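# Swap the green and grey racks through the service window

## Task

r1 begins in the laboratory and r2 in the reception. The connecting door is locked, but a service window is open. Finish with the green rack standing on the reception table with every one of its tubes still inside it, and the grey rack standing on the lab bench. Neither rack nor any tube may touch the floor, or the task fails. At the end both grippers must have released and the robots must have backed away. Each rack has to rest there on its own, not held by a robot. Neither robot may fall over or be left leaning, or the task fails.

## Robot and tools

ROBOTS. r1 and r2 are identical Hello Robot Stretch 4 units. Each has an omni-wheel base, a lift that slides up a mast, an arm that telescopes forward, a wrist with yaw, pitch and roll joints, and a two-finger gripper. Each is about 1.6 m tall, and no part of its base rim is more than 0.23 m from the base origin. Each carries four cameras: rN_head_camera, rN_head_left_camera, rN_head_right_camera and rN_wrist_camera, where N is 1 or 2.

FRAMES. Each robot reports everything in its own frames. The base frame has its origin on the floor beneath the base centre, with x forward, y left and z up. hand_pose is given in this frame as a point between the open fingertips. With all wrist joints at 0, the hand axes line up with the base axes. The printed value may be slightly wrong. The odometry frame is the base frame at the start of the scene. The robots do not know where each other are, so use the images, lidar_m and wrist_depth_mm for that.

execute_actions. Arguments: "actions", a list holding one action or none, and optionally "cameras", a list of camera names. Leaving "cameras" out, passing null or passing ["all"] returns every camera; [] returns none. An action is an object keyed by "r1" and/or "r2". Each robot entry may contain:
- "base": exactly one relative move, measured from where the base last reported itself. {"translate_m": d} drives straight, forward positive, from -2 to 2 m. {"strafe_m": d} slides sideways, left positive, from -2 to 2 m. {"rotate_rad": d} turns in place, counter-clockwise positive, from -3.2 to 3.2 rad.
- "joints": absolute targets by name. lift_m is 0 to 1.2. arm_m is 0 to 0.55. wrist_yaw_rad is -1.134 to 4.276 (0 forward, positive left, 3.14 folded; above 3.4 the arm may obstruct). wrist_pitch_rad is -1.117 to 4.259 (0 level, 1.57 pointing down). wrist_roll_rad is -1.117 to 4.259 (positive turns clockwise seen from behind). gripper_m is -0.038 to 0.141, the gap between fingertips; negative values press the fingers together. Joint targets outside their range are clamped and the result notes it. Any other bad value or key rejects the whole call.
- "pace": "slow", "default", "fast" or "max". Base speeds are 0.1, 0.3, 0.4 and 0.6 m/s and turning rates are 1, 2, 3 and 4 rad/s. With the lift above 0.2, these are reduced further.
- "contact_limits": {"arm_m": value from 0 (gentlest) to 0.75}, default 0.5.
- {"end_of_arm": "enable_torque"} on its own, which re-enables wrist or gripper motors that have shut off.
Motions in one action begin together. An action lasts no more than 15 s. A part you leave out of a command may keep pushing toward its old target.

wait: {"seconds": 0 to 10}. Commands nothing and returns state and images.
zoom_image: {"camera": name, "region": [x0, y0, x1, y1]}, in pixels of that camera's latest full image, measured from its top-left corner, at most 504 by 504.
finished_scene: {"scene": current scene number}. Ends the scene for good and reports success. The new task arrives in its result.

RESULTS. base_status and joint_status are "done", "off_target", "contact_stop_at_<key>", "limit_stop_at_<name>", "time_out" or "torque_fault". After a stop the joint drops its target, and a part that hit something may go slack. on_its_own lists uncommanded behaviour; "held at" there means the held target. lidar_m gives 12 distances in metres, 30 degrees apart, starting straight ahead and going counter-clockwise (4th is left, 7th behind, 10th right). "-" means nothing seen, or something closer than 0.25 m. wrist_depth_mm is a 7x7 grid of depths from 100 to 2000 mm, starting top-left. base_odometry counts wheel turns, so slipping shows up as travel. If turned_by_wheels and turned_by_imu differ by more than about 0.1 rad, the robot likely hit something or slipped. base_tilt is in degrees, forward and right positive, with up to about 1.5 degrees of fixed bias. motor_effort is percent of maximum, with the peak in brackets. A firm grip shows as a clear change in the gripper_m effort. A load in a level gripper pushes wrist_pitch effort away from 0. The "pictures" line gives the order of the images. If a result reports a stop, any later calls in that same reply are skipped.

CAMERAS. K is in pixels. T_world_to_cam converts the carrying robot's base frame into the camera frame, following OpenCV conventions. The head cameras are 420x560 (head_camera) or 420x672 (fisheye left/right). The wrist cameras are 616x392. Small calibration errors apply.

CAUTIONS. Two robots pressing on each other fails the run, and a hard impact can too. Once the bases touch, stop driving. The same command can move the two robots up to about 3 cm apart per metre. Turning or driving with more than 1 kg held and arm_m above 0.2 can tip the robot, more so at fast paces. Strong or high pushes and pulls can also tip it. A tilt over 6 degrees gives limit_stop_at_tilt and the robot goes slack. Pressing the gripper into things can cause a torque_fault. To grip, command gripper_m below the object's width. If the fingertips jam on a surface, raise the lift. Tilting the wrist up while rolled can cause limit_stop_at_own_body. To unfold at the start, send lift_m 0.4 with wrist_yaw_rad 0. Never let racks or tubes drop, tip or spill. Set the racks down gently, open the gripper, then back away. Loose objects may be nudged now and then, so check before you finish.

Each tool is called after "Call:" in YAML: its name, and indented under it one key for each argument.

## Session

Call:
execute_actions:
  actions: []

Scene clock: 0.00 s.
r1.base_odometry: x=+0.000 y=+0.000 heading=+0.000 (m, m, rad; r1's odometry frame)
r1.turned_by_wheels: +0.000 (rad since the last result)
r1.turned_by_imu: +0.000 (rad since the last result)
r1.base_tilt: forward=+0.4 right=-0.3 (deg)
r1.lidar_m: 1.13 1.05 2.92 1.02 0.95 0.97 1.05 1.15 1.10 1.23 1.78 3.27
r1.base_status: not commanded
r1.joint_positions: lift_m=+0.139 arm_m=-0.002 wrist_yaw_rad=+3.052 wrist_pitch_rad=-0.005 wrist_roll_rad=+0.016 gripper_m=+0.057
r1.joint_status: not commanded
r1.motor_effort: lift_m=+20 arm_m=+0 wrist_yaw_rad=+0 wrist_pitch_rad=-5 wrist_roll_rad=-1 gripper_m=+1 wheel_0=+0 wheel_1=-1 wheel_2=+1 (%)
r1.hand_pose: x=-0.1106 y=+0.1129 z=+0.3186 quat_wxyz=(+0.045, +0.003, +0.008, +0.999) (m; r1's base frame)
r1.wrist_depth_mm: - 141 1397 1229 1060 931 854 / - 129 1336 1229 1078 931 878 / 103 140 223 1255 1078 931 878 / 131 144 1397 1255 1098 946 891 / 1182 1430 1499 1255 1078 960 891 / 1078 1098 200 1025 917 946 878 / 788 759 768 111 759 723 759
r2.base_odometry: x=+0.000 y=+0.000 heading=+0.000 (m, m, rad; r2's odometry frame)
r2.turned_by_wheels: +0.000 (rad since the last result)
r2.turned_by_imu: +0.000 (rad since the last result)
r2.base_tilt: forward=+0.5 right=-0.1 (deg)
r2.lidar_m: 2.35 0.91 0.94 1.62 2.45 1.36 1.11 1.12 1.32 1.20 1.11 1.13
r2.base_status: not commanded
r2.joint_positions: lift_m=+0.173 arm_m=+0.001 wrist_yaw_rad=+3.220 wrist_pitch_rad=-0.003 wrist_roll_rad=+0.006 gripper_m=+0.057
r2.joint_status: not commanded
r2.motor_effort: lift_m=+20 arm_m=-1 wrist_yaw_rad=-3 wrist_pitch_rad=-7 wrist_roll_rad=-1 gripper_m=-3 wheel_0=+0 wheel_1=+1 wheel_2=+0 (%)
r2.hand_pose: x=-0.1229 y=+0.0645 z=+0.3522 quat_wxyz=(-0.039, +0.001, +0.003, +0.999) (m; r2's base frame)
r2.wrist_depth_mm: - - 137 1308 1366 1464 1499 / - - 133 1308 1336 1397 1499 / - - 123 189 1336 1397 1464 / - 108 133 256 1336 1397 1464 / 180 232 1229 1255 1308 1366 1464 / 188 1182 1205 1255 211 1366 1430 / 188 878 842 1042 904 904 976
pictures: r1_head_camera, r1_head_left_camera, r1_head_right_camera, r1_wrist_camera, r2_head_camera, r2_head_left_camera, r2_head_right_camera, r2_wrist_camera
Images, in order (width x height): r1_head_camera 420x560, r1_head_left_camera 420x672, r1_head_right_camera 420x672, r1_wrist_camera 616x392, r2_head_camera 420x560, r2_head_left_camera 420x672, r2_head_right_camera 420x672, r2_wrist_camera 616x392.

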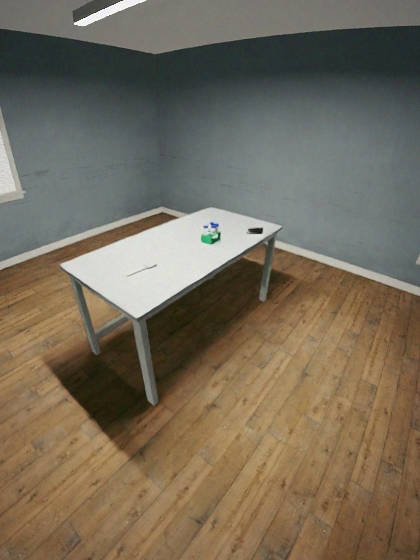

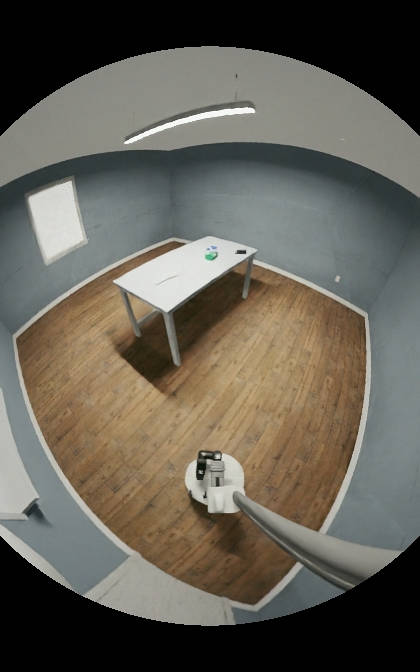

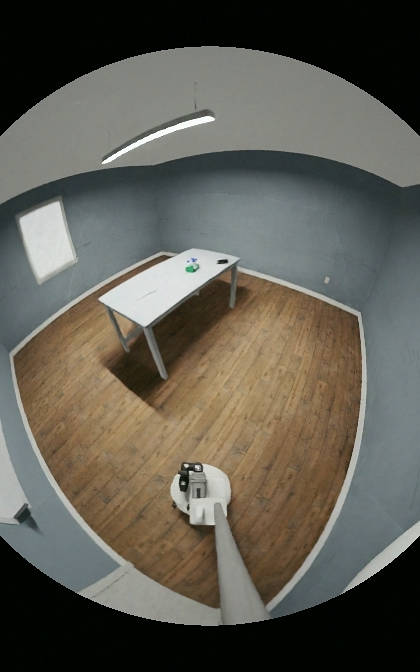

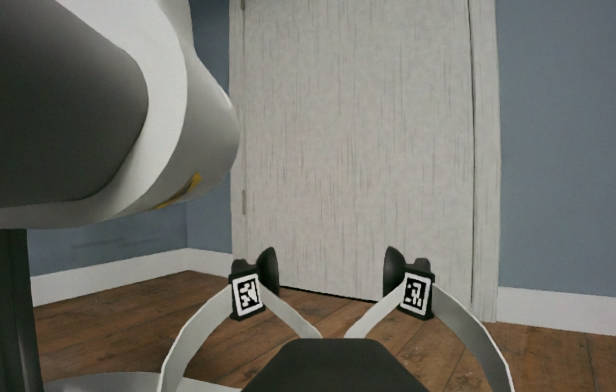

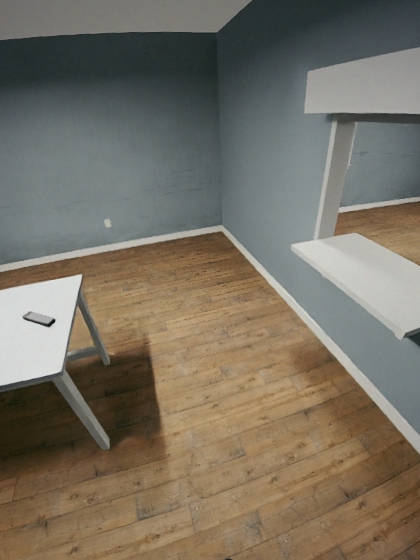

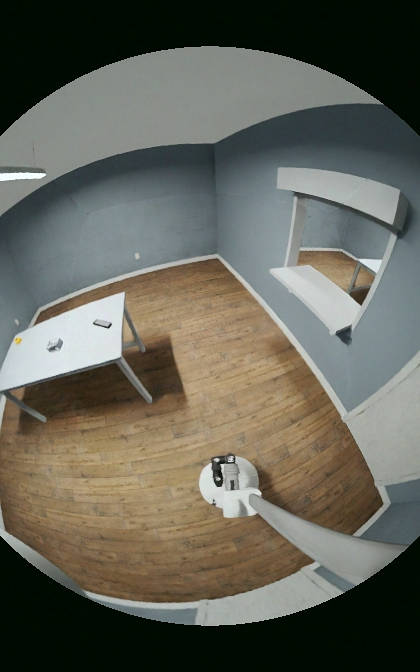

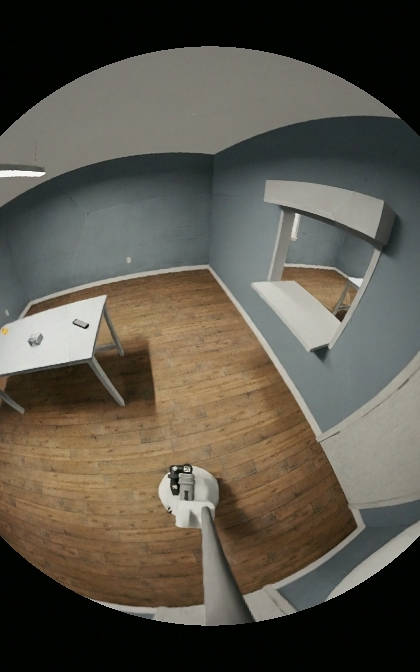

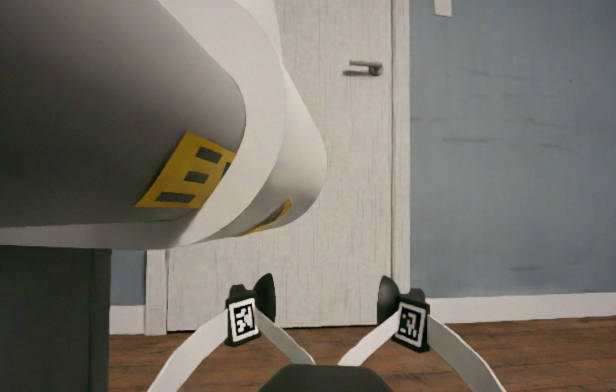

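Call:
zoom_image:
  camera: "r1_head_camera"
  region: [170, 200, 290, 270]

Call:
zoom_image:
  camera: "r2_head_left_camera"
  region: [0, 280, 160, 430]

Region (170, 200, 290, 270) of r1_head_camera's 420x560 image, scaled by 4.200, with more detail than that image has; it fills the top 294 rows of this view, and the rest is white.

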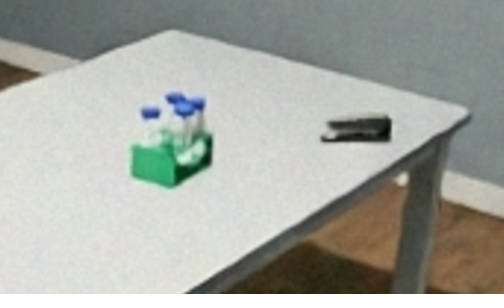

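Region (0, 280, 160, 430) of r2_head_left_camera's 420x672 image, scaled by 3.150, with more detail than that image has; it fills the top 472 rows of this view, and the rest is white.

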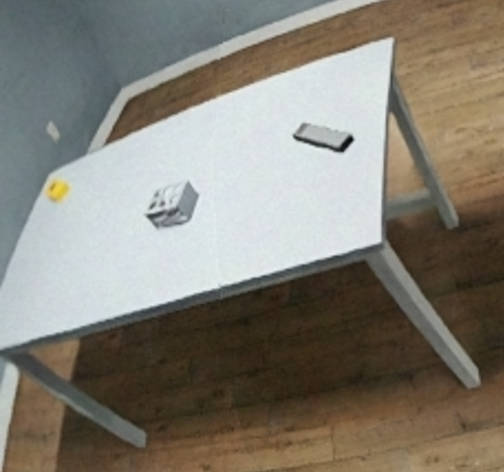

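Call:
execute_actions:
  actions:
    - {"r1":{"base":{"rotate_rad":0.95},"pace":"fast"},"r2":{"base":{"rotate_rad":0.29},"pace":"fast"}}
  cameras: []

Call:
execute_actions:
  actions:
    - {"r1":{"base":{"strafe_m":-1.44},"joints":{"lift_m":0.66,"wrist_yaw_rad":0,"wrist_pitch_rad":0,"wrist_roll_rad":0,"gripper_m":0.141},"pace":"fast"},"r2":{"base":{"strafe_m":1.1},"joints":{"lift_m":0.66,"wrist_yaw_rad":0,"wrist_pitch_rad":0,"wrist_roll_rad":0,"gripper_m":0.141},"pace":"fast"}}
  cameras: ["r1_head_camera","r1_wrist_camera","r2_head_camera","r2_wrist_camera"]

Scene clock: 2.37 s.
r1.base_odometry: x=+0.000 y=+0.000 heading=+0.950 (m, m, rad; r1's odometry frame)
r1.turned_by_wheels: +0.950 (rad since the last result)
r1.turned_by_imu: +0.974 (rad since the last result)
r1.base_tilt: forward=+0.4 right=-0.2 (deg)
r1.lidar_m: 3.58 1.13 0.97 0.94 1.01 1.19 1.12 1.16 1.65 3.28 1.20 1.05
r1.base_status: done
r1.joint_positions: lift_m=+0.139 arm_m=-0.002 wrist_yaw_rad=+3.052 wrist_pitch_rad=-0.005 wrist_roll_rad=+0.016 gripper_m=+0.057
r1.joint_status: not commanded
r1.motor_effort: lift_m=+19(20) arm_m=-1(1) wrist_yaw_rad=+0(1) wrist_pitch_rad=-4(4) wrist_roll_rad=-1(1) gripper_m=-2(2) wheel_0=-2(9) wheel_1=-1(11) wheel_2=+0(10) (%)
r1.hand_pose: x=-0.1106 y=+0.1129 z=+0.3186 quat_wxyz=(+0.045, +0.003, +0.008, +0.999) (m; r1's base frame)
r1.wrist_depth_mm: - 141 1229 1229 1281 1255 1281 / - 129 1229 1255 1281 1308 1281 / 103 140 223 1281 1308 1308 1281 / 131 145 1255 1281 1308 1308 1281 / 1255 1255 1281 1308 1308 1308 1308 / 1078 1118 200 1042 917 1042 1008 / 788 759 778 111 750 732 759
r2.base_odometry: x=+0.000 y=+0.000 heading=+0.290 (m, m, rad; r2's odometry frame)
r2.turned_by_wheels: +0.290 (rad since the last result)
r2.turned_by_imu: +0.289 (rad since the last result)
r2.base_tilt: forward=+0.6 right=+0.0 (deg)
r2.lidar_m: 1.58 0.92 1.20 3.08 1.64 1.16 1.11 1.18 1.22 1.18 1.12 1.40
r2.base_status: done
r2.joint_positions: lift_m=+0.173 arm_m=+0.001 wrist_yaw_rad=+3.220 wrist_pitch_rad=-0.003 wrist_roll_rad=+0.006 gripper_m=+0.057
r2.joint_status: not commanded
r2.motor_effort: lift_m=+20(20) arm_m=-1(1) wrist_yaw_rad=-3(3) wrist_pitch_rad=-7(6) wrist_roll_rad=-2(2) gripper_m=-3(3) wheel_0=-1(7) wheel_1=+0(10) wheel_2=+0(6) (%)
r2.hand_pose: x=-0.1229 y=+0.0645 z=+0.3522 quat_wxyz=(-0.039, +0.001, +0.003, +0.999) (m; r2's base frame)
r2.wrist_depth_mm: - - 137 1281 1229 1182 1182 / - - 133 1281 1255 1182 1182 / - - 123 189 1229 1205 1182 / - 108 133 256 1229 1182 1160 / 180 232 1308 1255 1205 1182 1138 / 189 1308 1229 1255 211 1182 1138 / 188 878 854 1060 904 917 976
pictures: none
No camera images: the call's "cameras" was empty. Leave "cameras" out to get every camera's image.

Scene clock: 7.10 s.
r1.base_odometry: x=+1.171 y=-0.838 heading=+0.950 (m, m, rad; r1's odometry frame)
r1.turned_by_wheels: +0.000 (rad since the last result)
r1.turned_by_imu: +0.005 (rad since the last result)
r1.base_tilt: forward=+0.4 right=-0.2 (deg)
r1.lidar_m: 0.82 0.88 2.32 2.39 1.64 1.21 1.14 1.18 1.63 1.84 1.91 0.87
r1.base_status: done
r1.joint_positions: lift_m=+0.660 arm_m=-0.002 wrist_yaw_rad=+0.000 wrist_pitch_rad=+0.002 wrist_roll_rad=+0.000 gripper_m=+0.141
r1.joint_status: all done
r1.motor_effort: lift_m=+22(24) arm_m=-1(0) wrist_yaw_rad=+0(6) wrist_pitch_rad=-4(2) wrist_roll_rad=-2(3) gripper_m=-1(5) wheel_0=+1(14) wheel_1=+0(15) wheel_2=+0(0) (%)
r1.hand_pose: x=+0.4574 y=-0.0874 z=+0.8374 quat_wxyz=(+1.000, +0.000, +0.001, +0.000) (m; r1's base frame)
r1.wrist_depth_mm: - - - - - - - / - - - - - - - / - - - - - - - / - - - - - - - / 699 691 683 676 661 634 647 / - 1430 676 668 668 654 - / 1808 1397 1863 111 1808 1661 1808
r2.base_odometry: x=-0.315 y=+1.054 heading=+0.290 (m, m, rad; r2's odometry frame)
r2.turned_by_wheels: +0.000 (rad since the last result)
r2.turned_by_imu: -0.001 (rad since the last result)
r2.base_tilt: forward=+0.6 right=+0.0 (deg)
r2.lidar_m: 0.79 0.86 2.05 1.97 1.65 1.19 1.14 1.19 1.59 2.17 2.17 0.85
r2.base_status: done
r2.joint_positions: lift_m=+0.660 arm_m=+0.001 wrist_yaw_rad=+0.000 wrist_pitch_rad=+0.002 wrist_roll_rad=+0.000 gripper_m=+0.141
r2.joint_status: all done
r2.motor_effort: lift_m=+24(26) arm_m=-1(1) wrist_yaw_rad=-3(4) wrist_pitch_rad=-7(8) wrist_roll_rad=-3(1) gripper_m=-1(2) wheel_0=+2(11) wheel_1=+1(14) wheel_2=+0(0) (%)
r2.hand_pose: x=+0.4600 y=-0.0874 z=+0.8372 quat_wxyz=(+1.000, +0.000, +0.001, +0.000) (m; r2's base frame)
r2.wrist_depth_mm: - - - - - - - / - - - - - - - / - - - - - - - / - - - - - - - / 931 960 991 831 1078 976 - / 668 654 219 627 621 202 609 / 1983 1863 - 1042 1983 1863 -
pictures: r1_head_camera, r1_wrist_camera, r2_head_camera, r2_wrist_camera
camera_calibration (this result's frames):
r1_wrist_camera: T_world_to_cam=[[0.0523146, -0.998588, -0.00922397, -0.0881678], [-0.0571521, 0.00622762, -0.998346, 0.910116], [0.996994, 0.0527552, -0.0567456, -0.173217], [0, 0, 0, 1]] pos_world=[0.229324, -0.084573, 0.897969]
r2_wrist_camera: T_world_to_cam=[[0.038109, -0.999219, 0.0104197, -0.103714], [0.0279229, -0.00935839, -0.999566, 0.885388], [0.998883, 0.0383834, 0.0275444, -0.258035], [0, 0, 0, 1]] pos_world=[0.236977, -0.0854434, 0.893192]
Images, in order (width x height): r1_head_camera 420x560, r1_wrist_camera 616x392, r2_head_camera 420x560, r2_wrist_camera 616x392.

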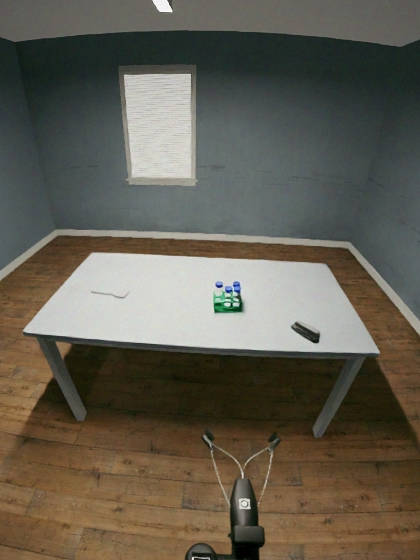

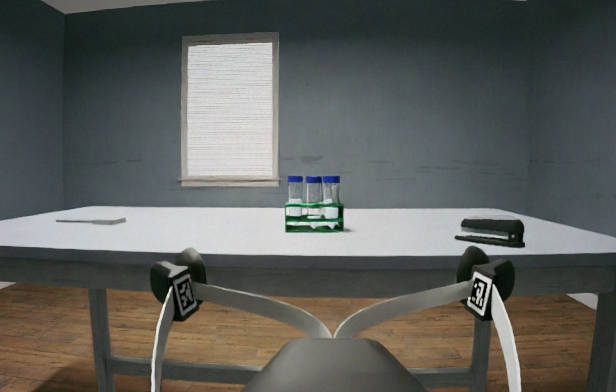

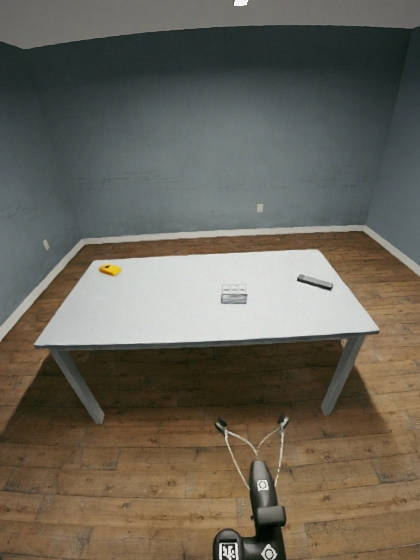

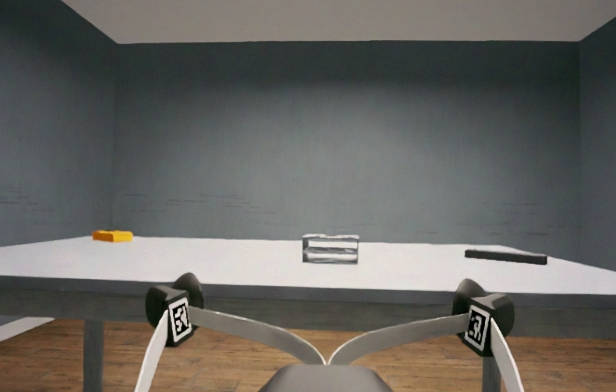

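Call:
execute_actions:
  actions:
    - {"r1":{"base":{"translate_m":0.42},"pace":"fast"},"r2":{"base":{"translate_m":0.42},"pace":"fast"}}
  cameras: ["r1_head_camera","r1_wrist_camera","r2_head_camera","r2_wrist_camera"]

Scene clock: 9.67 s.
r1.base_odometry: x=+1.415 y=-0.496 heading=+0.950 (m, m, rad; r1's odometry frame)
r1.turned_by_wheels: +0.001 (rad since the last result)
r1.turned_by_imu: +0.000 (rad since the last result)
r1.base_tilt: forward=+0.4 right=-0.3 (deg)
r1.lidar_m: 0.40 0.42 0.63 2.23 2.22 1.62 1.54 1.61 1.92 1.84 0.58 0.42
r1.base_status: done
r1.joint_positions: lift_m=+0.660 arm_m=-0.002 wrist_yaw_rad=+0.000 wrist_pitch_rad=+0.002 wrist_roll_rad=+0.000 gripper_m=+0.141
r1.joint_status: not commanded
r1.motor_effort: lift_m=+22(22) arm_m=-1(1) wrist_yaw_rad=+0(1) wrist_pitch_rad=-3(5) wrist_roll_rad=-2(2) gripper_m=+0(2) wheel_0=+4(10) wheel_1=+2(10) wheel_2=+1(13) (%)
r1.hand_pose: x=+0.4574 y=-0.0874 z=+0.8374 quat_wxyz=(+1.000, +0.000, +0.001, +0.000) (m; r1's base frame)
r1.wrist_depth_mm: - - - - - - - / - - - - - - - / - - - - - - - / - - - - - - - / 615 627 508 462 640 627 621 / 359 342 320 379 324 312 359 / 265 257 277 111 263 258 -
r2.base_odometry: x=+0.088 y=+1.174 heading=+0.290 (m, m, rad; r2's odometry frame)
r2.turned_by_wheels: +0.000 (rad since the last result)
r2.turned_by_imu: +0.001 (rad since the last result)
r2.base_tilt: forward=+0.4 right=+0.0 (deg)
r2.lidar_m: 0.39 0.43 0.59 1.96 2.07 1.65 1.57 1.61 2.21 2.09 0.57 0.39
r2.base_status: done
r2.joint_positions: lift_m=+0.660 arm_m=+0.001 wrist_yaw_rad=+0.000 wrist_pitch_rad=+0.002 wrist_roll_rad=+0.000 gripper_m=+0.141
r2.joint_status: not commanded
r2.motor_effort: lift_m=+24(25) arm_m=+0(1) wrist_yaw_rad=-1(3) wrist_pitch_rad=-8(8) wrist_roll_rad=-2(2) gripper_m=+0(1) wheel_0=+1(8) wheel_1=+2(11) wheel_2=+0(13) (%)
r2.hand_pose: x=+0.4600 y=-0.0874 z=+0.8372 quat_wxyz=(+1.000, +0.000, +0.001, +0.000) (m; r2's base frame)
r2.wrist_depth_mm: - - - - - - - / - - - - - - - / - - - - - - - / - - - - - - - / 931 - - - - - - / 439 407 217 415 427 202 477 / 286 273 296 220 282 282 304
pictures: r1_head_camera, r1_wrist_camera, r2_head_camera, r2_wrist_camera
camera_calibration (this result's frames):
r1_wrist_camera: T_world_to_cam=[[0.0523148, -0.998588, -0.00922396, -0.0881678], [-0.0571522, 0.00622759, -0.998346, 0.910118], [0.996994, 0.0527555, -0.0567457, -0.173217], [0, 0, 0, 1]] pos_world=[0.229324, -0.084573, 0.89797]
r2_wrist_camera: T_world_to_cam=[[0.0379749, -0.999224, 0.0104199, -0.103692], [0.0279217, -0.00936232, -0.999566, 0.885393], [0.998889, 0.0382494, 0.0275445, -0.258036], [0, 0, 0, 1]] pos_world=[0.236966, -0.0854522, 0.893197]
Images, in order (width x height): r1_head_camera 420x560, r1_wrist_camera 616x392, r2_head_camera 420x560, r2_wrist_camera 616x392.

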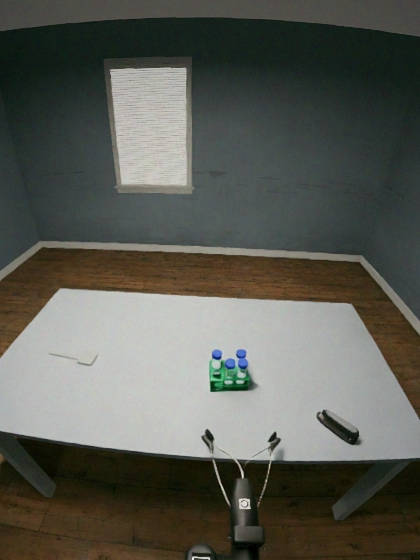

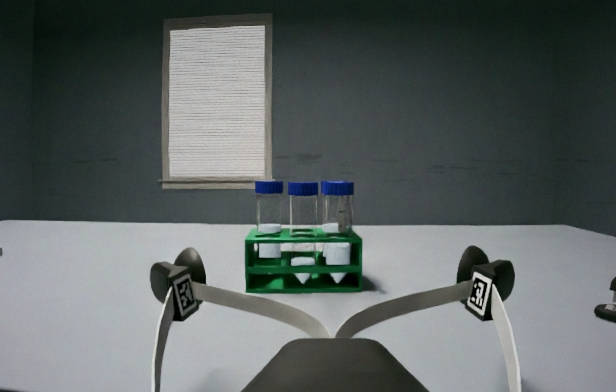

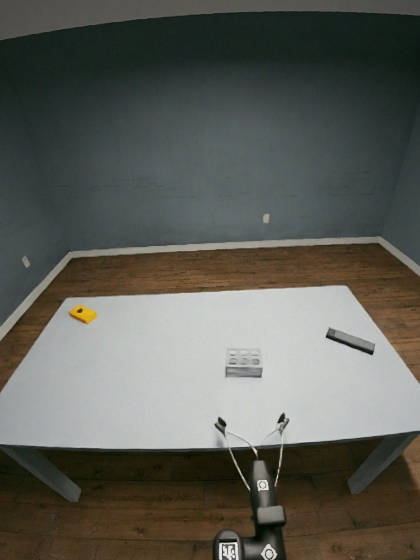

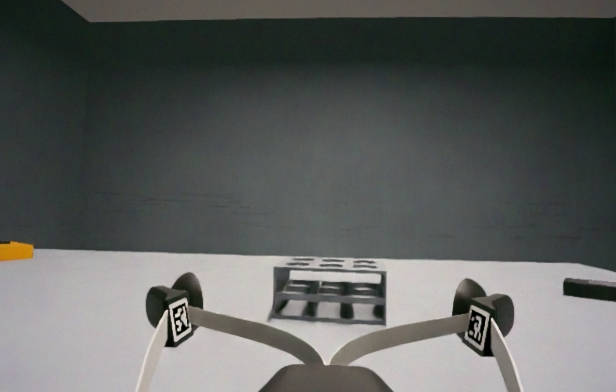

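Call:
execute_actions:
  actions:
    - {"r1":{"base":{"strafe_m":0.026},"joints":{"arm_m":0.14,"wrist_pitch_rad":0.13},"pace":"fast"},"r2":{"joints":{"arm_m":0.14,"wrist_pitch_rad":0.13,"lift_m":0.655},"pace":"fast"}}
  cameras: ["r1_head_camera","r1_wrist_camera","r2_head_camera","r2_wrist_camera"]

Scene clock: 11.27 s.
r1.base_odometry: x=+1.394 y=-0.481 heading=+0.950 (m, m, rad; r1's odometry frame)
r1.turned_by_wheels: +0.000 (rad since the last result)
r1.turned_by_imu: +0.000 (rad since the last result)
r1.base_tilt: forward=+0.3 right=-0.3 (deg)
r1.lidar_m: 0.42 0.42 0.59 2.22 2.22 1.65 1.57 1.63 1.94 1.87 0.57 0.44
r1.base_status: done
r1.joint_positions: lift_m=+0.660 arm_m=+0.139 wrist_yaw_rad=+0.000 wrist_pitch_rad=+0.132 wrist_roll_rad=+0.000 gripper_m=+0.141
r1.joint_status: all done
r1.motor_effort: lift_m=+22(22) arm_m=+5(4) wrist_yaw_rad=+0(1) wrist_pitch_rad=-4(2) wrist_roll_rad=-2(2) gripper_m=-2(2) wheel_0=+0(12) wheel_1=+1(13) wheel_2=+0(2) (%)
r1.hand_pose: x=+0.5961 y=-0.0874 z=+0.8001 quat_wxyz=(+0.998, +0.000, +0.066, +0.000) (m; r1's base frame)
r1.wrist_depth_mm: - - - - - - - / - - - - - - - / - - - - - - - / 661 661 647 500 334 640 634 / 366 370 319 306 304 364 359 / 253 243 231 260 231 224 250 / 200 195 207 111 196 194 -
r2.base_odometry: x=+0.088 y=+1.174 heading=+0.290 (m, m, rad; r2's odometry frame)
r2.turned_by_wheels: +0.000 (rad since the last result)
r2.turned_by_imu: +0.000 (rad since the last result)
r2.base_tilt: forward=+0.5 right=+0.1 (deg)
r2.lidar_m: 0.40 0.41 0.59 1.96 2.06 1.64 1.56 1.61 2.22 2.08 0.57 0.43
r2.base_status: not commanded
r2.joint_positions: lift_m=+0.655 arm_m=+0.139 wrist_yaw_rad=+0.000 wrist_pitch_rad=+0.132 wrist_roll_rad=+0.000 gripper_m=+0.141
r2.joint_status: all done
r2.motor_effort: lift_m=+15(22) arm_m=+5(6) wrist_yaw_rad=-2(3) wrist_pitch_rad=-6(9) wrist_roll_rad=-3(2) gripper_m=+0(0) wheel_0=+1(2) wheel_1=+3(3) wheel_2=+0(0) (%)
r2.hand_pose: x=+0.5960 y=-0.0874 z=+0.7956 quat_wxyz=(+0.998, +0.000, +0.066, +0.000) (m; r2's base frame)
r2.wrist_depth_mm: - - - - - - - / - - - - - - - / - - - - - - - / - - - - - - - / 436 442 445 320 307 466 462 / 276 259 217 281 272 202 287 / 200 193 204 179 196 195 207
pictures: r1_head_camera, r1_wrist_camera, r2_head_camera, r2_wrist_camera
camera_calibration (this result's frames):
r1_wrist_camera: T_world_to_cam=[[0.0508364, -0.99858, -0.015912, -0.0894944], [-0.18598, 0.00618828, -0.982534, 0.944891], [0.981237, 0.0529078, -0.185402, -0.201347], [0, 0, 0, 1]] pos_world=[0.37785, -0.0845618, 0.889633]
r2_wrist_camera: T_world_to_cam=[[0.0392099, -0.999216, 0.00541929, -0.105121], [-0.101791, -0.00938948, -0.994761, 0.91347], [0.994033, 0.0384528, -0.10208, -0.286715], [0, 0, 0, 1]] pos_world=[0.382109, -0.0854371, 0.879987]
Images, in order (width x height): r1_head_camera 420x560, r1_wrist_camera 616x392, r2_head_camera 420x560, r2_wrist_camera 616x392.

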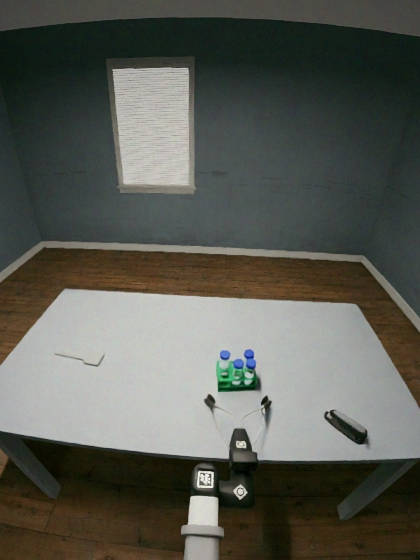

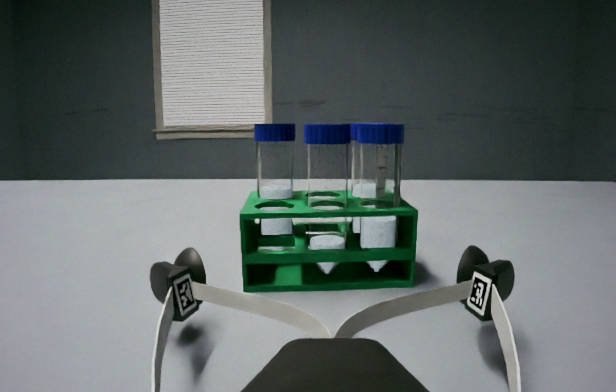

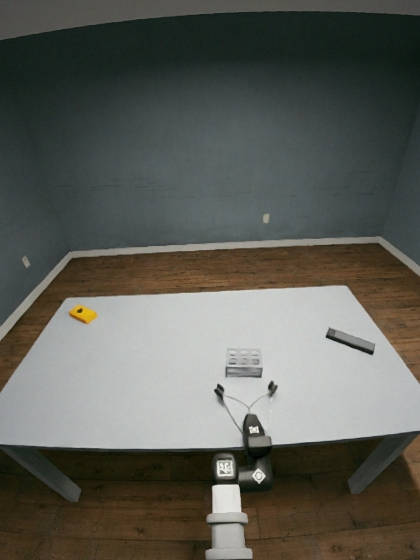

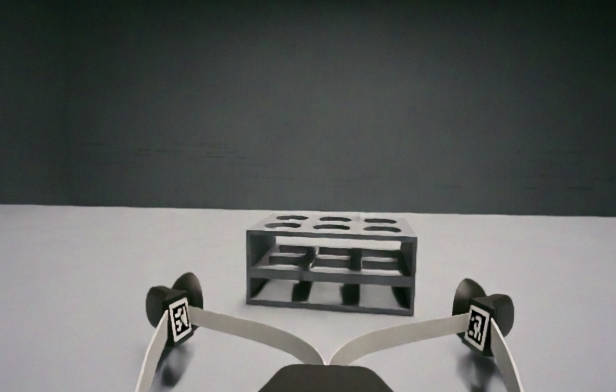

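Call:
execute_actions:
  actions:
    - {"r1":{"joints":{"arm_m":0.212}},"r2":{"base":{"strafe_m":-0.004},"joints":{"arm_m":0.214}}}
  cameras: ["r1_head_camera","r1_wrist_camera","r2_head_camera","r2_wrist_camera"]

Call:
zoom_image:
  camera: "r1_head_camera"
  region: [180, 330, 300, 430]

Call:
zoom_image:
  camera: "r2_head_camera"
  region: [180, 320, 300, 420]

Scene clock: 12.60 s.
r1.base_odometry: x=+1.394 y=-0.481 heading=+0.950 (m, m, rad; r1's odometry frame)
r1.turned_by_wheels: +0.000 (rad since the last result)
r1.turned_by_imu: +0.000 (rad since the last result)
r1.base_tilt: forward=+0.4 right=-0.4 (deg)
r1.lidar_m: 0.42 0.43 0.61 2.20 2.24 1.61 1.55 1.63 1.93 1.86 0.61 0.44
r1.base_status: not commanded
r1.joint_positions: lift_m=+0.660 arm_m=+0.211 wrist_yaw_rad=+0.000 wrist_pitch_rad=+0.132 wrist_roll_rad=+0.000 gripper_m=+0.141
r1.joint_status: all done
r1.motor_effort: lift_m=+22(22) arm_m=+5(4) wrist_yaw_rad=+0(0) wrist_pitch_rad=-4(4) wrist_roll_rad=-2(2) gripper_m=+1(3) wheel_0=+0(0) wheel_1=+1(1) wheel_2=+0(0) (%)
r1.hand_pose: x=+0.6681 y=-0.0874 z=+0.8001 quat_wxyz=(+0.998, +0.000, +0.066, +0.000) (m; r1's base frame)
r1.wrist_depth_mm: - - - - - - - / - - - - - - - / - - - - 248 - - / 661 654 647 640 492 634 627 / 366 370 232 243 223 359 359 / 251 241 211 212 219 224 248 / 200 193 206 111 195 193 -
r2.base_odometry: x=+0.089 y=+1.170 heading=+0.291 (m, m, rad; r2's odometry frame)
r2.turned_by_wheels: +0.000 (rad since the last result)
r2.turned_by_imu: +0.001 (rad since the last result)
r2.base_tilt: forward=+0.6 right=+0.1 (deg)
r2.lidar_m: 0.41 0.42 0.59 1.97 2.07 1.65 1.56 1.63 2.22 2.08 0.58 0.43
r2.base_status: done
r2.joint_positions: lift_m=+0.655 arm_m=+0.213 wrist_yaw_rad=+0.000 wrist_pitch_rad=+0.132 wrist_roll_rad=+0.000 gripper_m=+0.141
r2.joint_status: all done
r2.motor_effort: lift_m=+15(15) arm_m=+5(6) wrist_yaw_rad=-2(4) wrist_pitch_rad=-7(5) wrist_roll_rad=-3(2) gripper_m=+1(2) wheel_0=-1(8) wheel_1=+3(7) wheel_2=+0(0) (%)
r2.hand_pose: x=+0.6700 y=-0.0874 z=+0.7956 quat_wxyz=(+0.998, +0.000, +0.066, +0.000) (m; r2's base frame)
r2.wrist_depth_mm: - - - - - - - / - - - - - - - / - - - - - - - / - - - - - - - / 433 439 399 246 249 462 462 / 273 257 210 235 226 202 285 / 199 191 203 179 194 195 206
pictures: r1_head_camera, r1_wrist_camera, r2_head_camera, r2_wrist_camera
camera_calibration (this result's frames):
r1_wrist_camera: T_world_to_cam=[[0.0506785, -0.998588, -0.015912, -0.093094], [-0.185978, 0.00621779, -0.982534, 0.95828], [0.981246, 0.0527526, -0.185401, -0.271994], [0, 0, 0, 1]] pos_world=[0.449831, -0.0845725, 0.889634]
r2_wrist_camera: T_world_to_cam=[[0.0390919, -0.999221, 0.00541908, -0.107977], [-0.101793, -0.00937727, -0.994761, 0.921002], [0.994037, 0.0383355, -0.10208, -0.360261], [0, 0, 0, 1]] pos_world=[0.456085, -0.0854456, 0.879987]
Images, in order (width x height): r1_head_camera 420x560, r1_wrist_camera 616x392, r2_head_camera 420x560, r2_wrist_camera 616x392.

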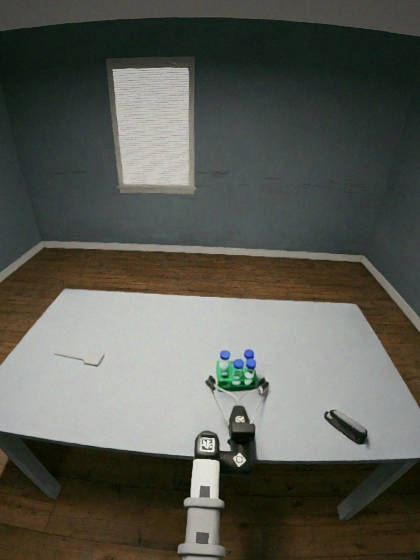

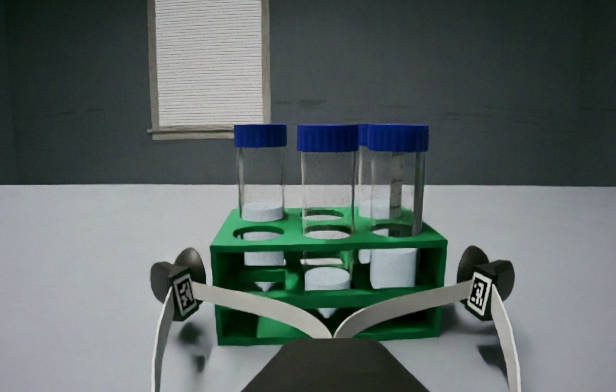

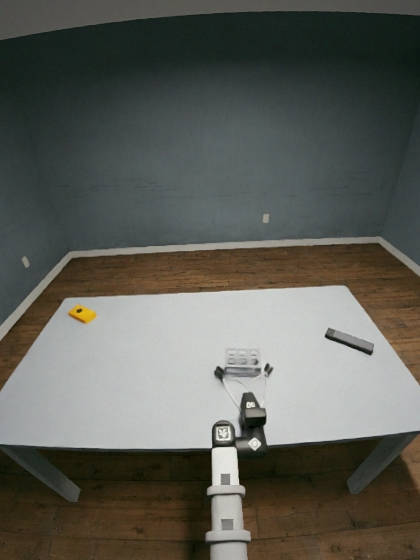

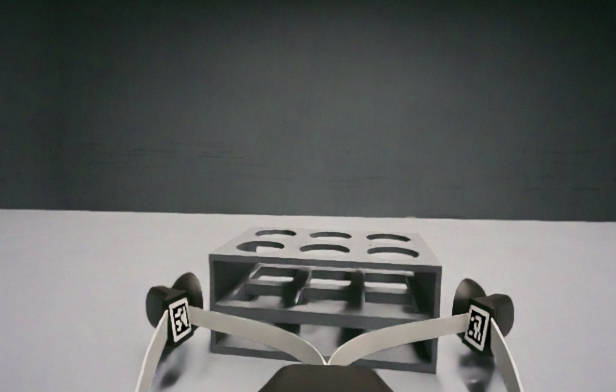

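Region (180, 330, 300, 430) of r1_head_camera's 420x560 image, scaled by 4.200, with more detail than that image has.

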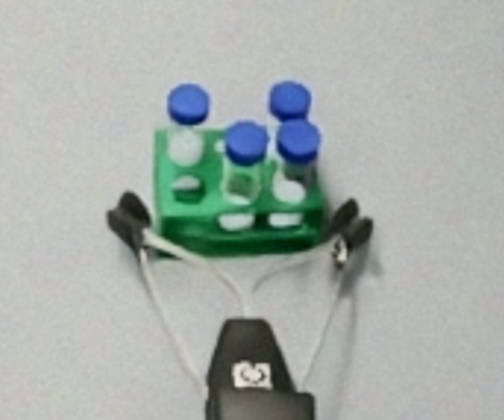

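Region (180, 320, 300, 420) of r2_head_camera's 420x560 image, scaled by 4.200, with more detail than that image has.

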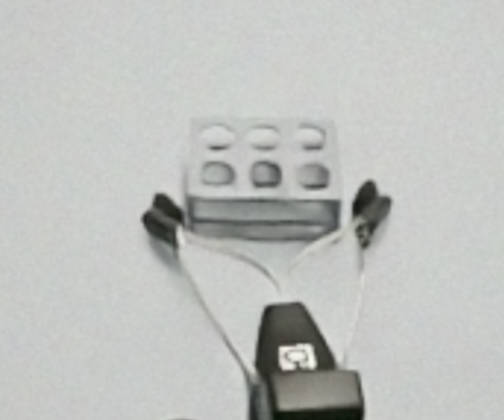

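Call:
execute_actions:
  actions:
    - {"r1":{"joints":{"arm_m":0.232}},"r2":{"joints":{"arm_m":0.234}}}
  cameras: ["r1_wrist_camera","r2_wrist_camera"]

Call:
execute_actions:
  actions:
    - {"r1":{"joints":{"gripper_m":0.07}},"r2":{"joints":{"gripper_m":0.07}}}
  cameras: ["r1_head_camera","r1_wrist_camera","r2_head_camera","r2_wrist_camera"]

Call:
zoom_image:
  camera: "r1_head_camera"
  region: [180, 330, 300, 430]

Call:
zoom_image:
  camera: "r2_head_camera"
  region: [180, 320, 300, 420]

Scene clock: 13.57 s.
r1.base_odometry: x=+1.394 y=-0.481 heading=+0.950 (m, m, rad; r1's odometry frame)
r1.turned_by_wheels: +0.000 (rad since the last result)
r1.turned_by_imu: +0.000 (rad since the last result)
r1.base_tilt: forward=+0.3 right=-0.3 (deg)
r1.lidar_m: 0.44 0.42 0.58 2.21 2.22 1.64 1.54 1.62 1.95 1.84 0.57 0.45
r1.base_status: not commanded
r1.joint_positions: lift_m=+0.660 arm_m=+0.231 wrist_yaw_rad=+0.000 wrist_pitch_rad=+0.132 wrist_roll_rad=+0.000 gripper_m=+0.141
r1.joint_status: all done
r1.motor_effort: lift_m=+22(22) arm_m=+5(6) wrist_yaw_rad=+0(0) wrist_pitch_rad=-6(4) wrist_roll_rad=-2(2) gripper_m=+1(4) wheel_0=+0(0) wheel_1=+1(1) wheel_2=+0(0) (%)
r1.hand_pose: x=+0.6881 y=-0.0874 z=+0.8001 quat_wxyz=(+0.998, +0.000, +0.066, +0.000) (m; r1's base frame)
r1.wrist_depth_mm: - - - - - - - / - - - - - - - / - - - - 195 - - / 661 654 640 647 254 634 634 / 364 368 231 240 210 336 357 / 252 241 202 206 207 200 248 / 199 194 204 111 196 193 -
r2.base_odometry: x=+0.089 y=+1.170 heading=+0.291 (m, m, rad; r2's odometry frame)
r2.turned_by_wheels: +0.000 (rad since the last result)
r2.turned_by_imu: +0.000 (rad since the last result)
r2.base_tilt: forward=+0.6 right=+0.0 (deg)
r2.lidar_m: 0.39 0.41 0.59 1.98 2.05 1.64 1.56 1.61 2.21 2.09 0.58 0.44
r2.base_status: not commanded
r2.joint_positions: lift_m=+0.655 arm_m=+0.233 wrist_yaw_rad=+0.000 wrist_pitch_rad=+0.132 wrist_roll_rad=+0.000 gripper_m=+0.141
r2.joint_status: all done
r2.motor_effort: lift_m=+15(15) arm_m=+5(5) wrist_yaw_rad=-1(3) wrist_pitch_rad=-7(8) wrist_roll_rad=-2(3) gripper_m=+0(3) wheel_0=-1(1) wheel_1=+3(3) wheel_2=+0(0) (%)
r2.hand_pose: x=+0.6900 y=-0.0874 z=+0.7956 quat_wxyz=(+0.998, +0.000, +0.066, +0.000) (m; r2's base frame)
r2.wrist_depth_mm: - - - - - - - / - - - - - - - / - - - - - - - / - - - - - - - / 436 439 357 224 246 459 466 / 274 259 200 224 222 197 286 / 199 191 195 179 186 194 205
pictures: r1_wrist_camera, r2_wrist_camera
camera_calibration (this result's frames):
r1_wrist_camera: T_world_to_cam=[[0.0507644, -0.998584, -0.0159119, -0.0941415], [-0.185979, 0.00620168, -0.982534, 0.961997], [0.981241, 0.052837, -0.185401, -0.291604], [0, 0, 0, 1]] pos_world=[0.469824, -0.0845667, 0.889634]
r2_wrist_camera: T_world_to_cam=[[0.0389298, -0.999227, 0.00541924, -0.108692], [-0.101794, -0.0093609, -0.994761, 0.923035], [0.994043, 0.0381742, -0.10208, -0.380114], [0, 0, 0, 1]] pos_world=[0.47604, -0.0854573, 0.879987]
Images, in order (width x height): r1_wrist_camera 616x392, r2_wrist_camera 616x392.

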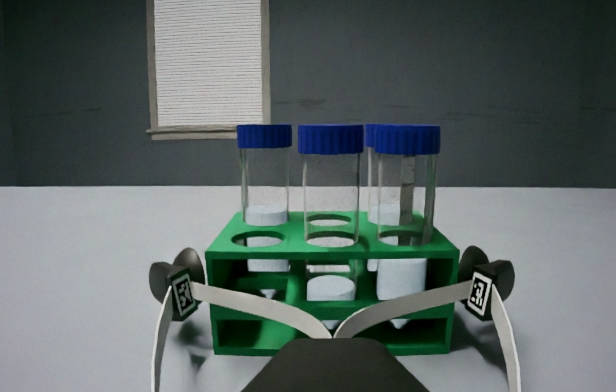

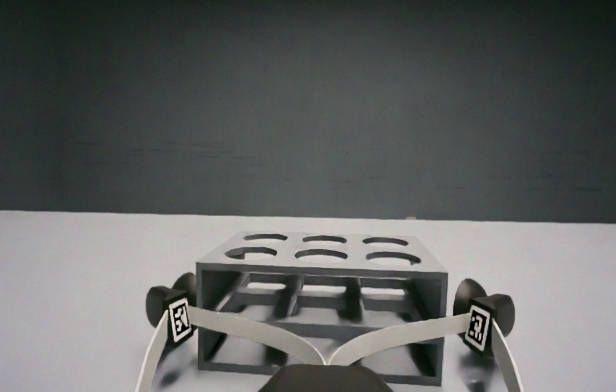

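Scene clock: 15.30 s.
r1.base_odometry: x=+1.394 y=-0.481 heading=+0.950 (m, m, rad; r1's odometry frame)
r1.turned_by_wheels: +0.000 (rad since the last result)
r1.turned_by_imu: +0.000 (rad since the last result)
r1.base_tilt: forward=+0.3 right=-0.3 (deg)
r1.lidar_m: 0.40 0.43 0.59 2.22 2.22 1.62 1.55 1.64 1.94 1.86 0.60 0.43
r1.base_status: not commanded
r1.joint_positions: lift_m=+0.660 arm_m=+0.231 wrist_yaw_rad=+0.000 wrist_pitch_rad=+0.134 wrist_roll_rad=+0.000 gripper_m=+0.070
r1.joint_status: all done
r1.motor_effort: lift_m=+22(22) arm_m=+5(5) wrist_yaw_rad=+0(0) wrist_pitch_rad=-10(12) wrist_roll_rad=-2(1) gripper_m=-19(16) wheel_0=+0(0) wheel_1=+1(1) wheel_2=+0(0) (%)
r1.hand_pose: x=+0.6880 y=-0.0874 z=+0.7994 quat_wxyz=(+0.998, +0.000, +0.067, +0.000) (m; r1's base frame)
r1.wrist_depth_mm: - - - - - - - / - - - - - - - / - - - - 229 - - / 640 634 627 621 247 615 615 / 357 362 217 213 193 351 349 / 249 222 190 194 189 180 258 / 196 192 189 111 140 190 -
r2.base_odometry: x=+0.089 y=+1.170 heading=+0.291 (m, m, rad; r2's odometry frame)
r2.turned_by_wheels: +0.000 (rad since the last result)
r2.turned_by_imu: +0.000 (rad since the last result)
r2.base_tilt: forward=+0.6 right=+0.1 (deg)
r2.lidar_m: 0.40 0.41 0.59 1.97 2.08 1.65 1.57 1.62 2.21 2.09 0.60 0.45
r2.base_status: not commanded
r2.joint_positions: lift_m=+0.655 arm_m=+0.233 wrist_yaw_rad=+0.000 wrist_pitch_rad=+0.133 wrist_roll_rad=+0.000 gripper_m=+0.070
r2.joint_status: all done
r2.motor_effort: lift_m=+15(16) arm_m=+6(5) wrist_yaw_rad=-2(0) wrist_pitch_rad=-11(10) wrist_roll_rad=-3(2) gripper_m=-22(25) wheel_0=-1(1) wheel_1=+3(3) wheel_2=+0(0) (%)
r2.hand_pose: x=+0.6899 y=-0.0874 z=+0.7953 quat_wxyz=(+0.998, +0.000, +0.067, +0.000) (m; r2's base frame)
r2.wrist_depth_mm: - - - - - - - / - - - - - - - / - - - - - - - / - - - - - - - / 427 436 392 235 236 452 459 / 270 273 188 218 209 180 283 / 198 180 179 191 172 175 183
pictures: r1_head_camera, r1_wrist_camera, r2_head_camera, r2_wrist_camera
camera_calibration (this result's frames):
r1_wrist_camera: T_world_to_cam=[[0.0506887, -0.998586, -0.0160269, -0.0940154], [-0.188209, 0.0062089, -0.982109, 0.962541], [0.98082, 0.0527983, -0.187628, -0.289582], [0, 0, 0, 1]] pos_world=[0.469953, -0.0845694, 0.88948]
r2_wrist_camera: T_world_to_cam=[[0.0389369, -0.999227, 0.00537103, -0.108655], [-0.103032, -0.00936118, -0.994634, 0.923429], [0.993916, 0.0381746, -0.103317, -0.379031], [0, 0, 0, 1]] pos_world=[0.476098, -0.0854573, 0.879897]
Images, in order (width x height): r1_head_camera 420x560, r1_wrist_camera 616x392, r2_head_camera 420x560, r2_wrist_camera 616x392.

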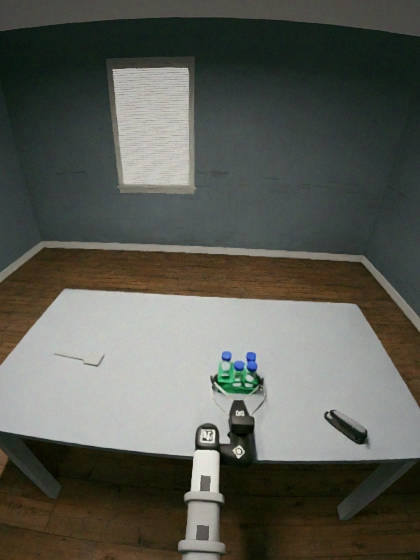

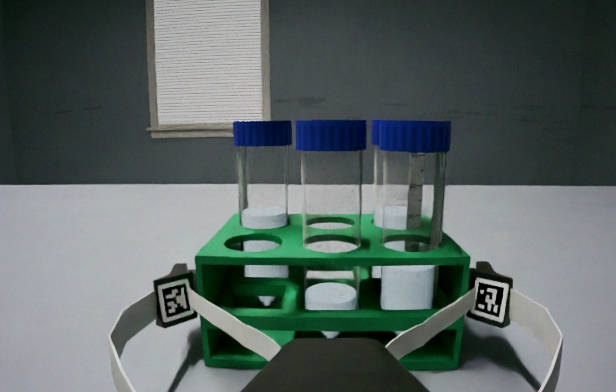

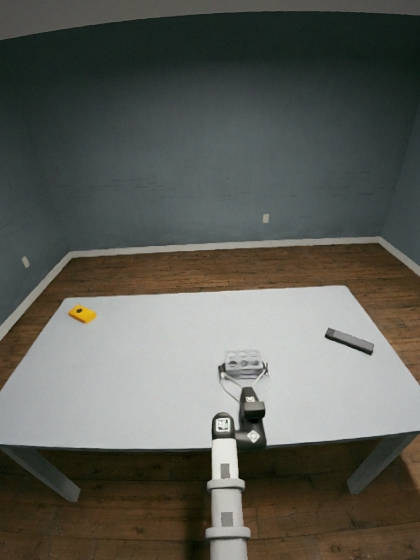

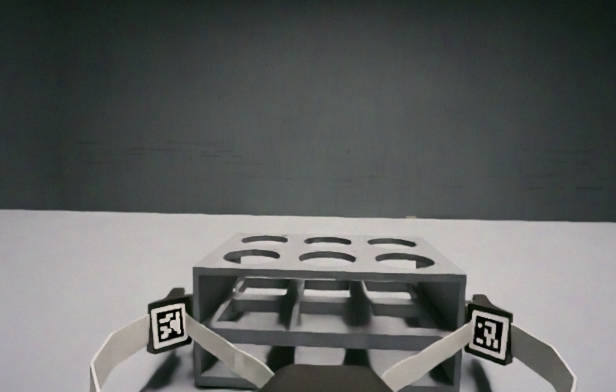

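Region (180, 330, 300, 430) of r1_head_camera's 420x560 image, scaled by 4.200, with more detail than that image has.

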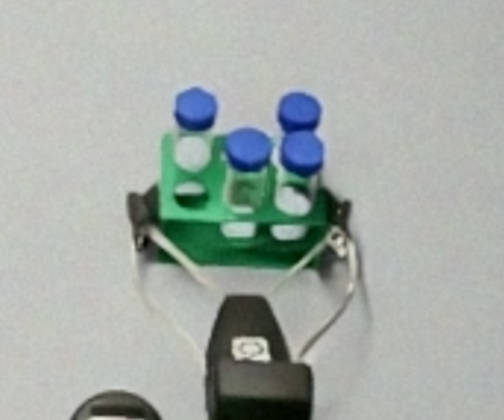

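Region (180, 320, 300, 420) of r2_head_camera's 420x560 image, scaled by 4.200, with more detail than that image has.

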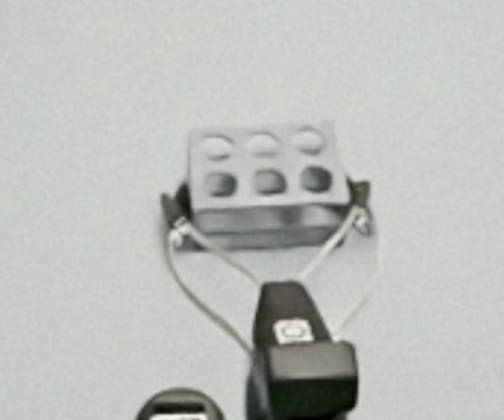

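Call:
execute_actions:
  actions:
    - {"r1":{"joints":{"gripper_m":0.055,"lift_m":0.72}},"r2":{"joints":{"gripper_m":0.06,"lift_m":0.72}}}
  cameras: ["r1_wrist_camera","r2_wrist_camera","r1_head_left_camera","r2_head_right_camera"]

Scene clock: 16.60 s.
r1.base_odometry: x=+1.394 y=-0.481 heading=+0.950 (m, m, rad; r1's odometry frame)
r1.turned_by_wheels: +0.000 (rad since the last result)
r1.turned_by_imu: +0.000 (rad since the last result)
r1.base_tilt: forward=+0.4 right=-0.2 (deg)
r1.lidar_m: 0.42 0.41 0.59 2.22 2.21 1.61 1.56 1.64 1.93 1.86 0.59 0.42
r1.base_status: not commanded
r1.joint_positions: lift_m=+0.720 arm_m=+0.231 wrist_yaw_rad=+0.000 wrist_pitch_rad=+0.135 wrist_roll_rad=+0.000 gripper_m=+0.055
r1.joint_status: all done
r1.motor_effort: lift_m=+23(24) arm_m=+4(5) wrist_yaw_rad=+0(1) wrist_pitch_rad=-15(13) wrist_roll_rad=-2(2) gripper_m=-22(24) wheel_0=+0(0) wheel_1=+1(1) wheel_2=+0(0) (%)
r1.hand_pose: x=+0.6880 y=-0.0874 z=+0.8590 quat_wxyz=(+0.998, +0.000, +0.068, +0.000) (m; r1's base frame)
r1.wrist_depth_mm: - - - - - - - / - - - - - - - / - - - - - - - / - - - - - - - / 530 535 212 209 198 525 517 / 370 181 188 190 183 174 382 / 291 285 193 111 135 278 -
r2.base_odometry: x=+0.089 y=+1.170 heading=+0.291 (m, m, rad; r2's odometry frame)
r2.turned_by_wheels: +0.000 (rad since the last result)
r2.turned_by_imu: +0.000 (rad since the last result)
r2.base_tilt: forward=+0.6 right=+0.1 (deg)
r2.lidar_m: 0.40 0.41 0.56 1.98 2.05 1.65 1.56 1.60 2.21 2.06 0.59 0.42
r2.base_status: not commanded
r2.joint_positions: lift_m=+0.720 arm_m=+0.233 wrist_yaw_rad=+0.000 wrist_pitch_rad=+0.133 wrist_roll_rad=+0.000 gripper_m=+0.061
r2.joint_status: all done
r2.motor_effort: lift_m=+25(26) arm_m=+6(5) wrist_yaw_rad=-3(2) wrist_pitch_rad=-11(10) wrist_roll_rad=-2(3) gripper_m=-23(24) wheel_0=-1(1) wheel_1=+2(3) wheel_2=+0(0) (%)
r2.hand_pose: x=+0.6899 y=-0.0874 z=+0.8594 quat_wxyz=(+0.998, +0.000, +0.067, +0.000) (m; r2's base frame)
r2.wrist_depth_mm: - - - - - - - / - - - - - - - / - - - - - - - / - - - - - - - / 676 676 615 231 234 - - / 424 399 187 217 208 185 442 / 309 281 175 190 168 170 287
pictures: r1_head_left_camera, r1_wrist_camera, r2_head_right_camera, r2_wrist_camera
camera_calibration (this result's frames):
r1_wrist_camera: T_world_to_cam=[[0.0506737, -0.998586, -0.0160747, -0.0930069], [-0.189143, 0.0062084, -0.98193, 1.02157], [0.980641, 0.0527984, -0.188561, -0.277439], [0, 0, 0, 1]] pos_world=[0.470003, -0.0845693, 0.949298]
r2_wrist_camera: T_world_to_cam=[[0.0389384, -0.999227, 0.00536092, -0.108991], [-0.103287, -0.00936106, -0.994608, 0.987361], [0.993889, 0.0381747, -0.103571, -0.372161], [0, 0, 0, 1]] pos_world=[0.476112, -0.0854573, 0.944076]
Images, in order (width x height): r1_head_left_camera 420x672, r1_wrist_camera 616x392, r2_head_right_camera 420x672, r2_wrist_camera 616x392.

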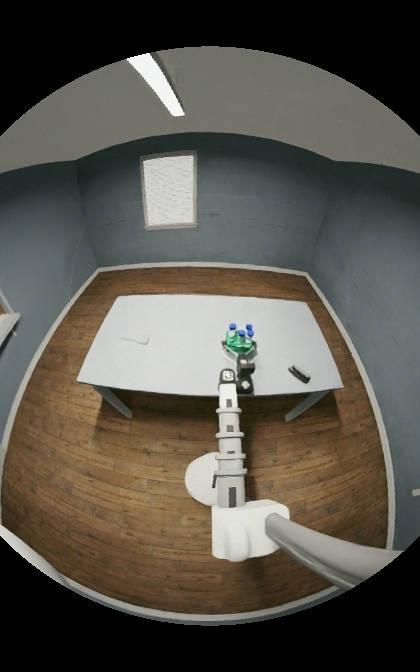

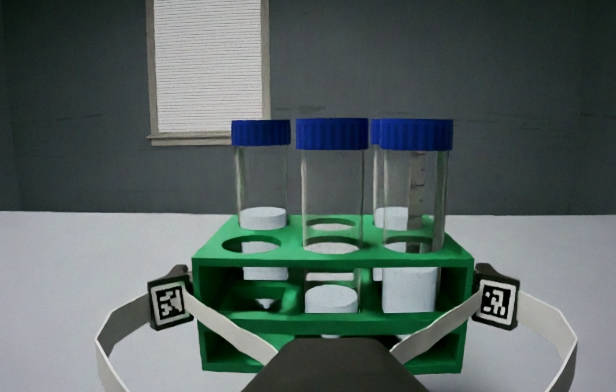

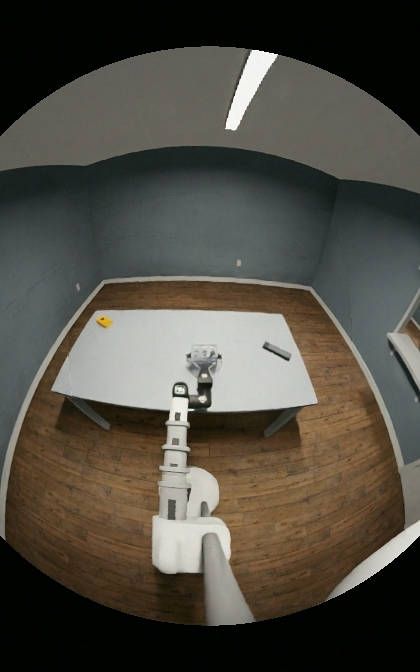

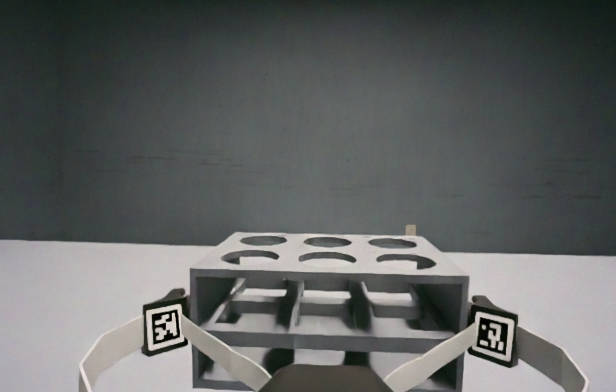

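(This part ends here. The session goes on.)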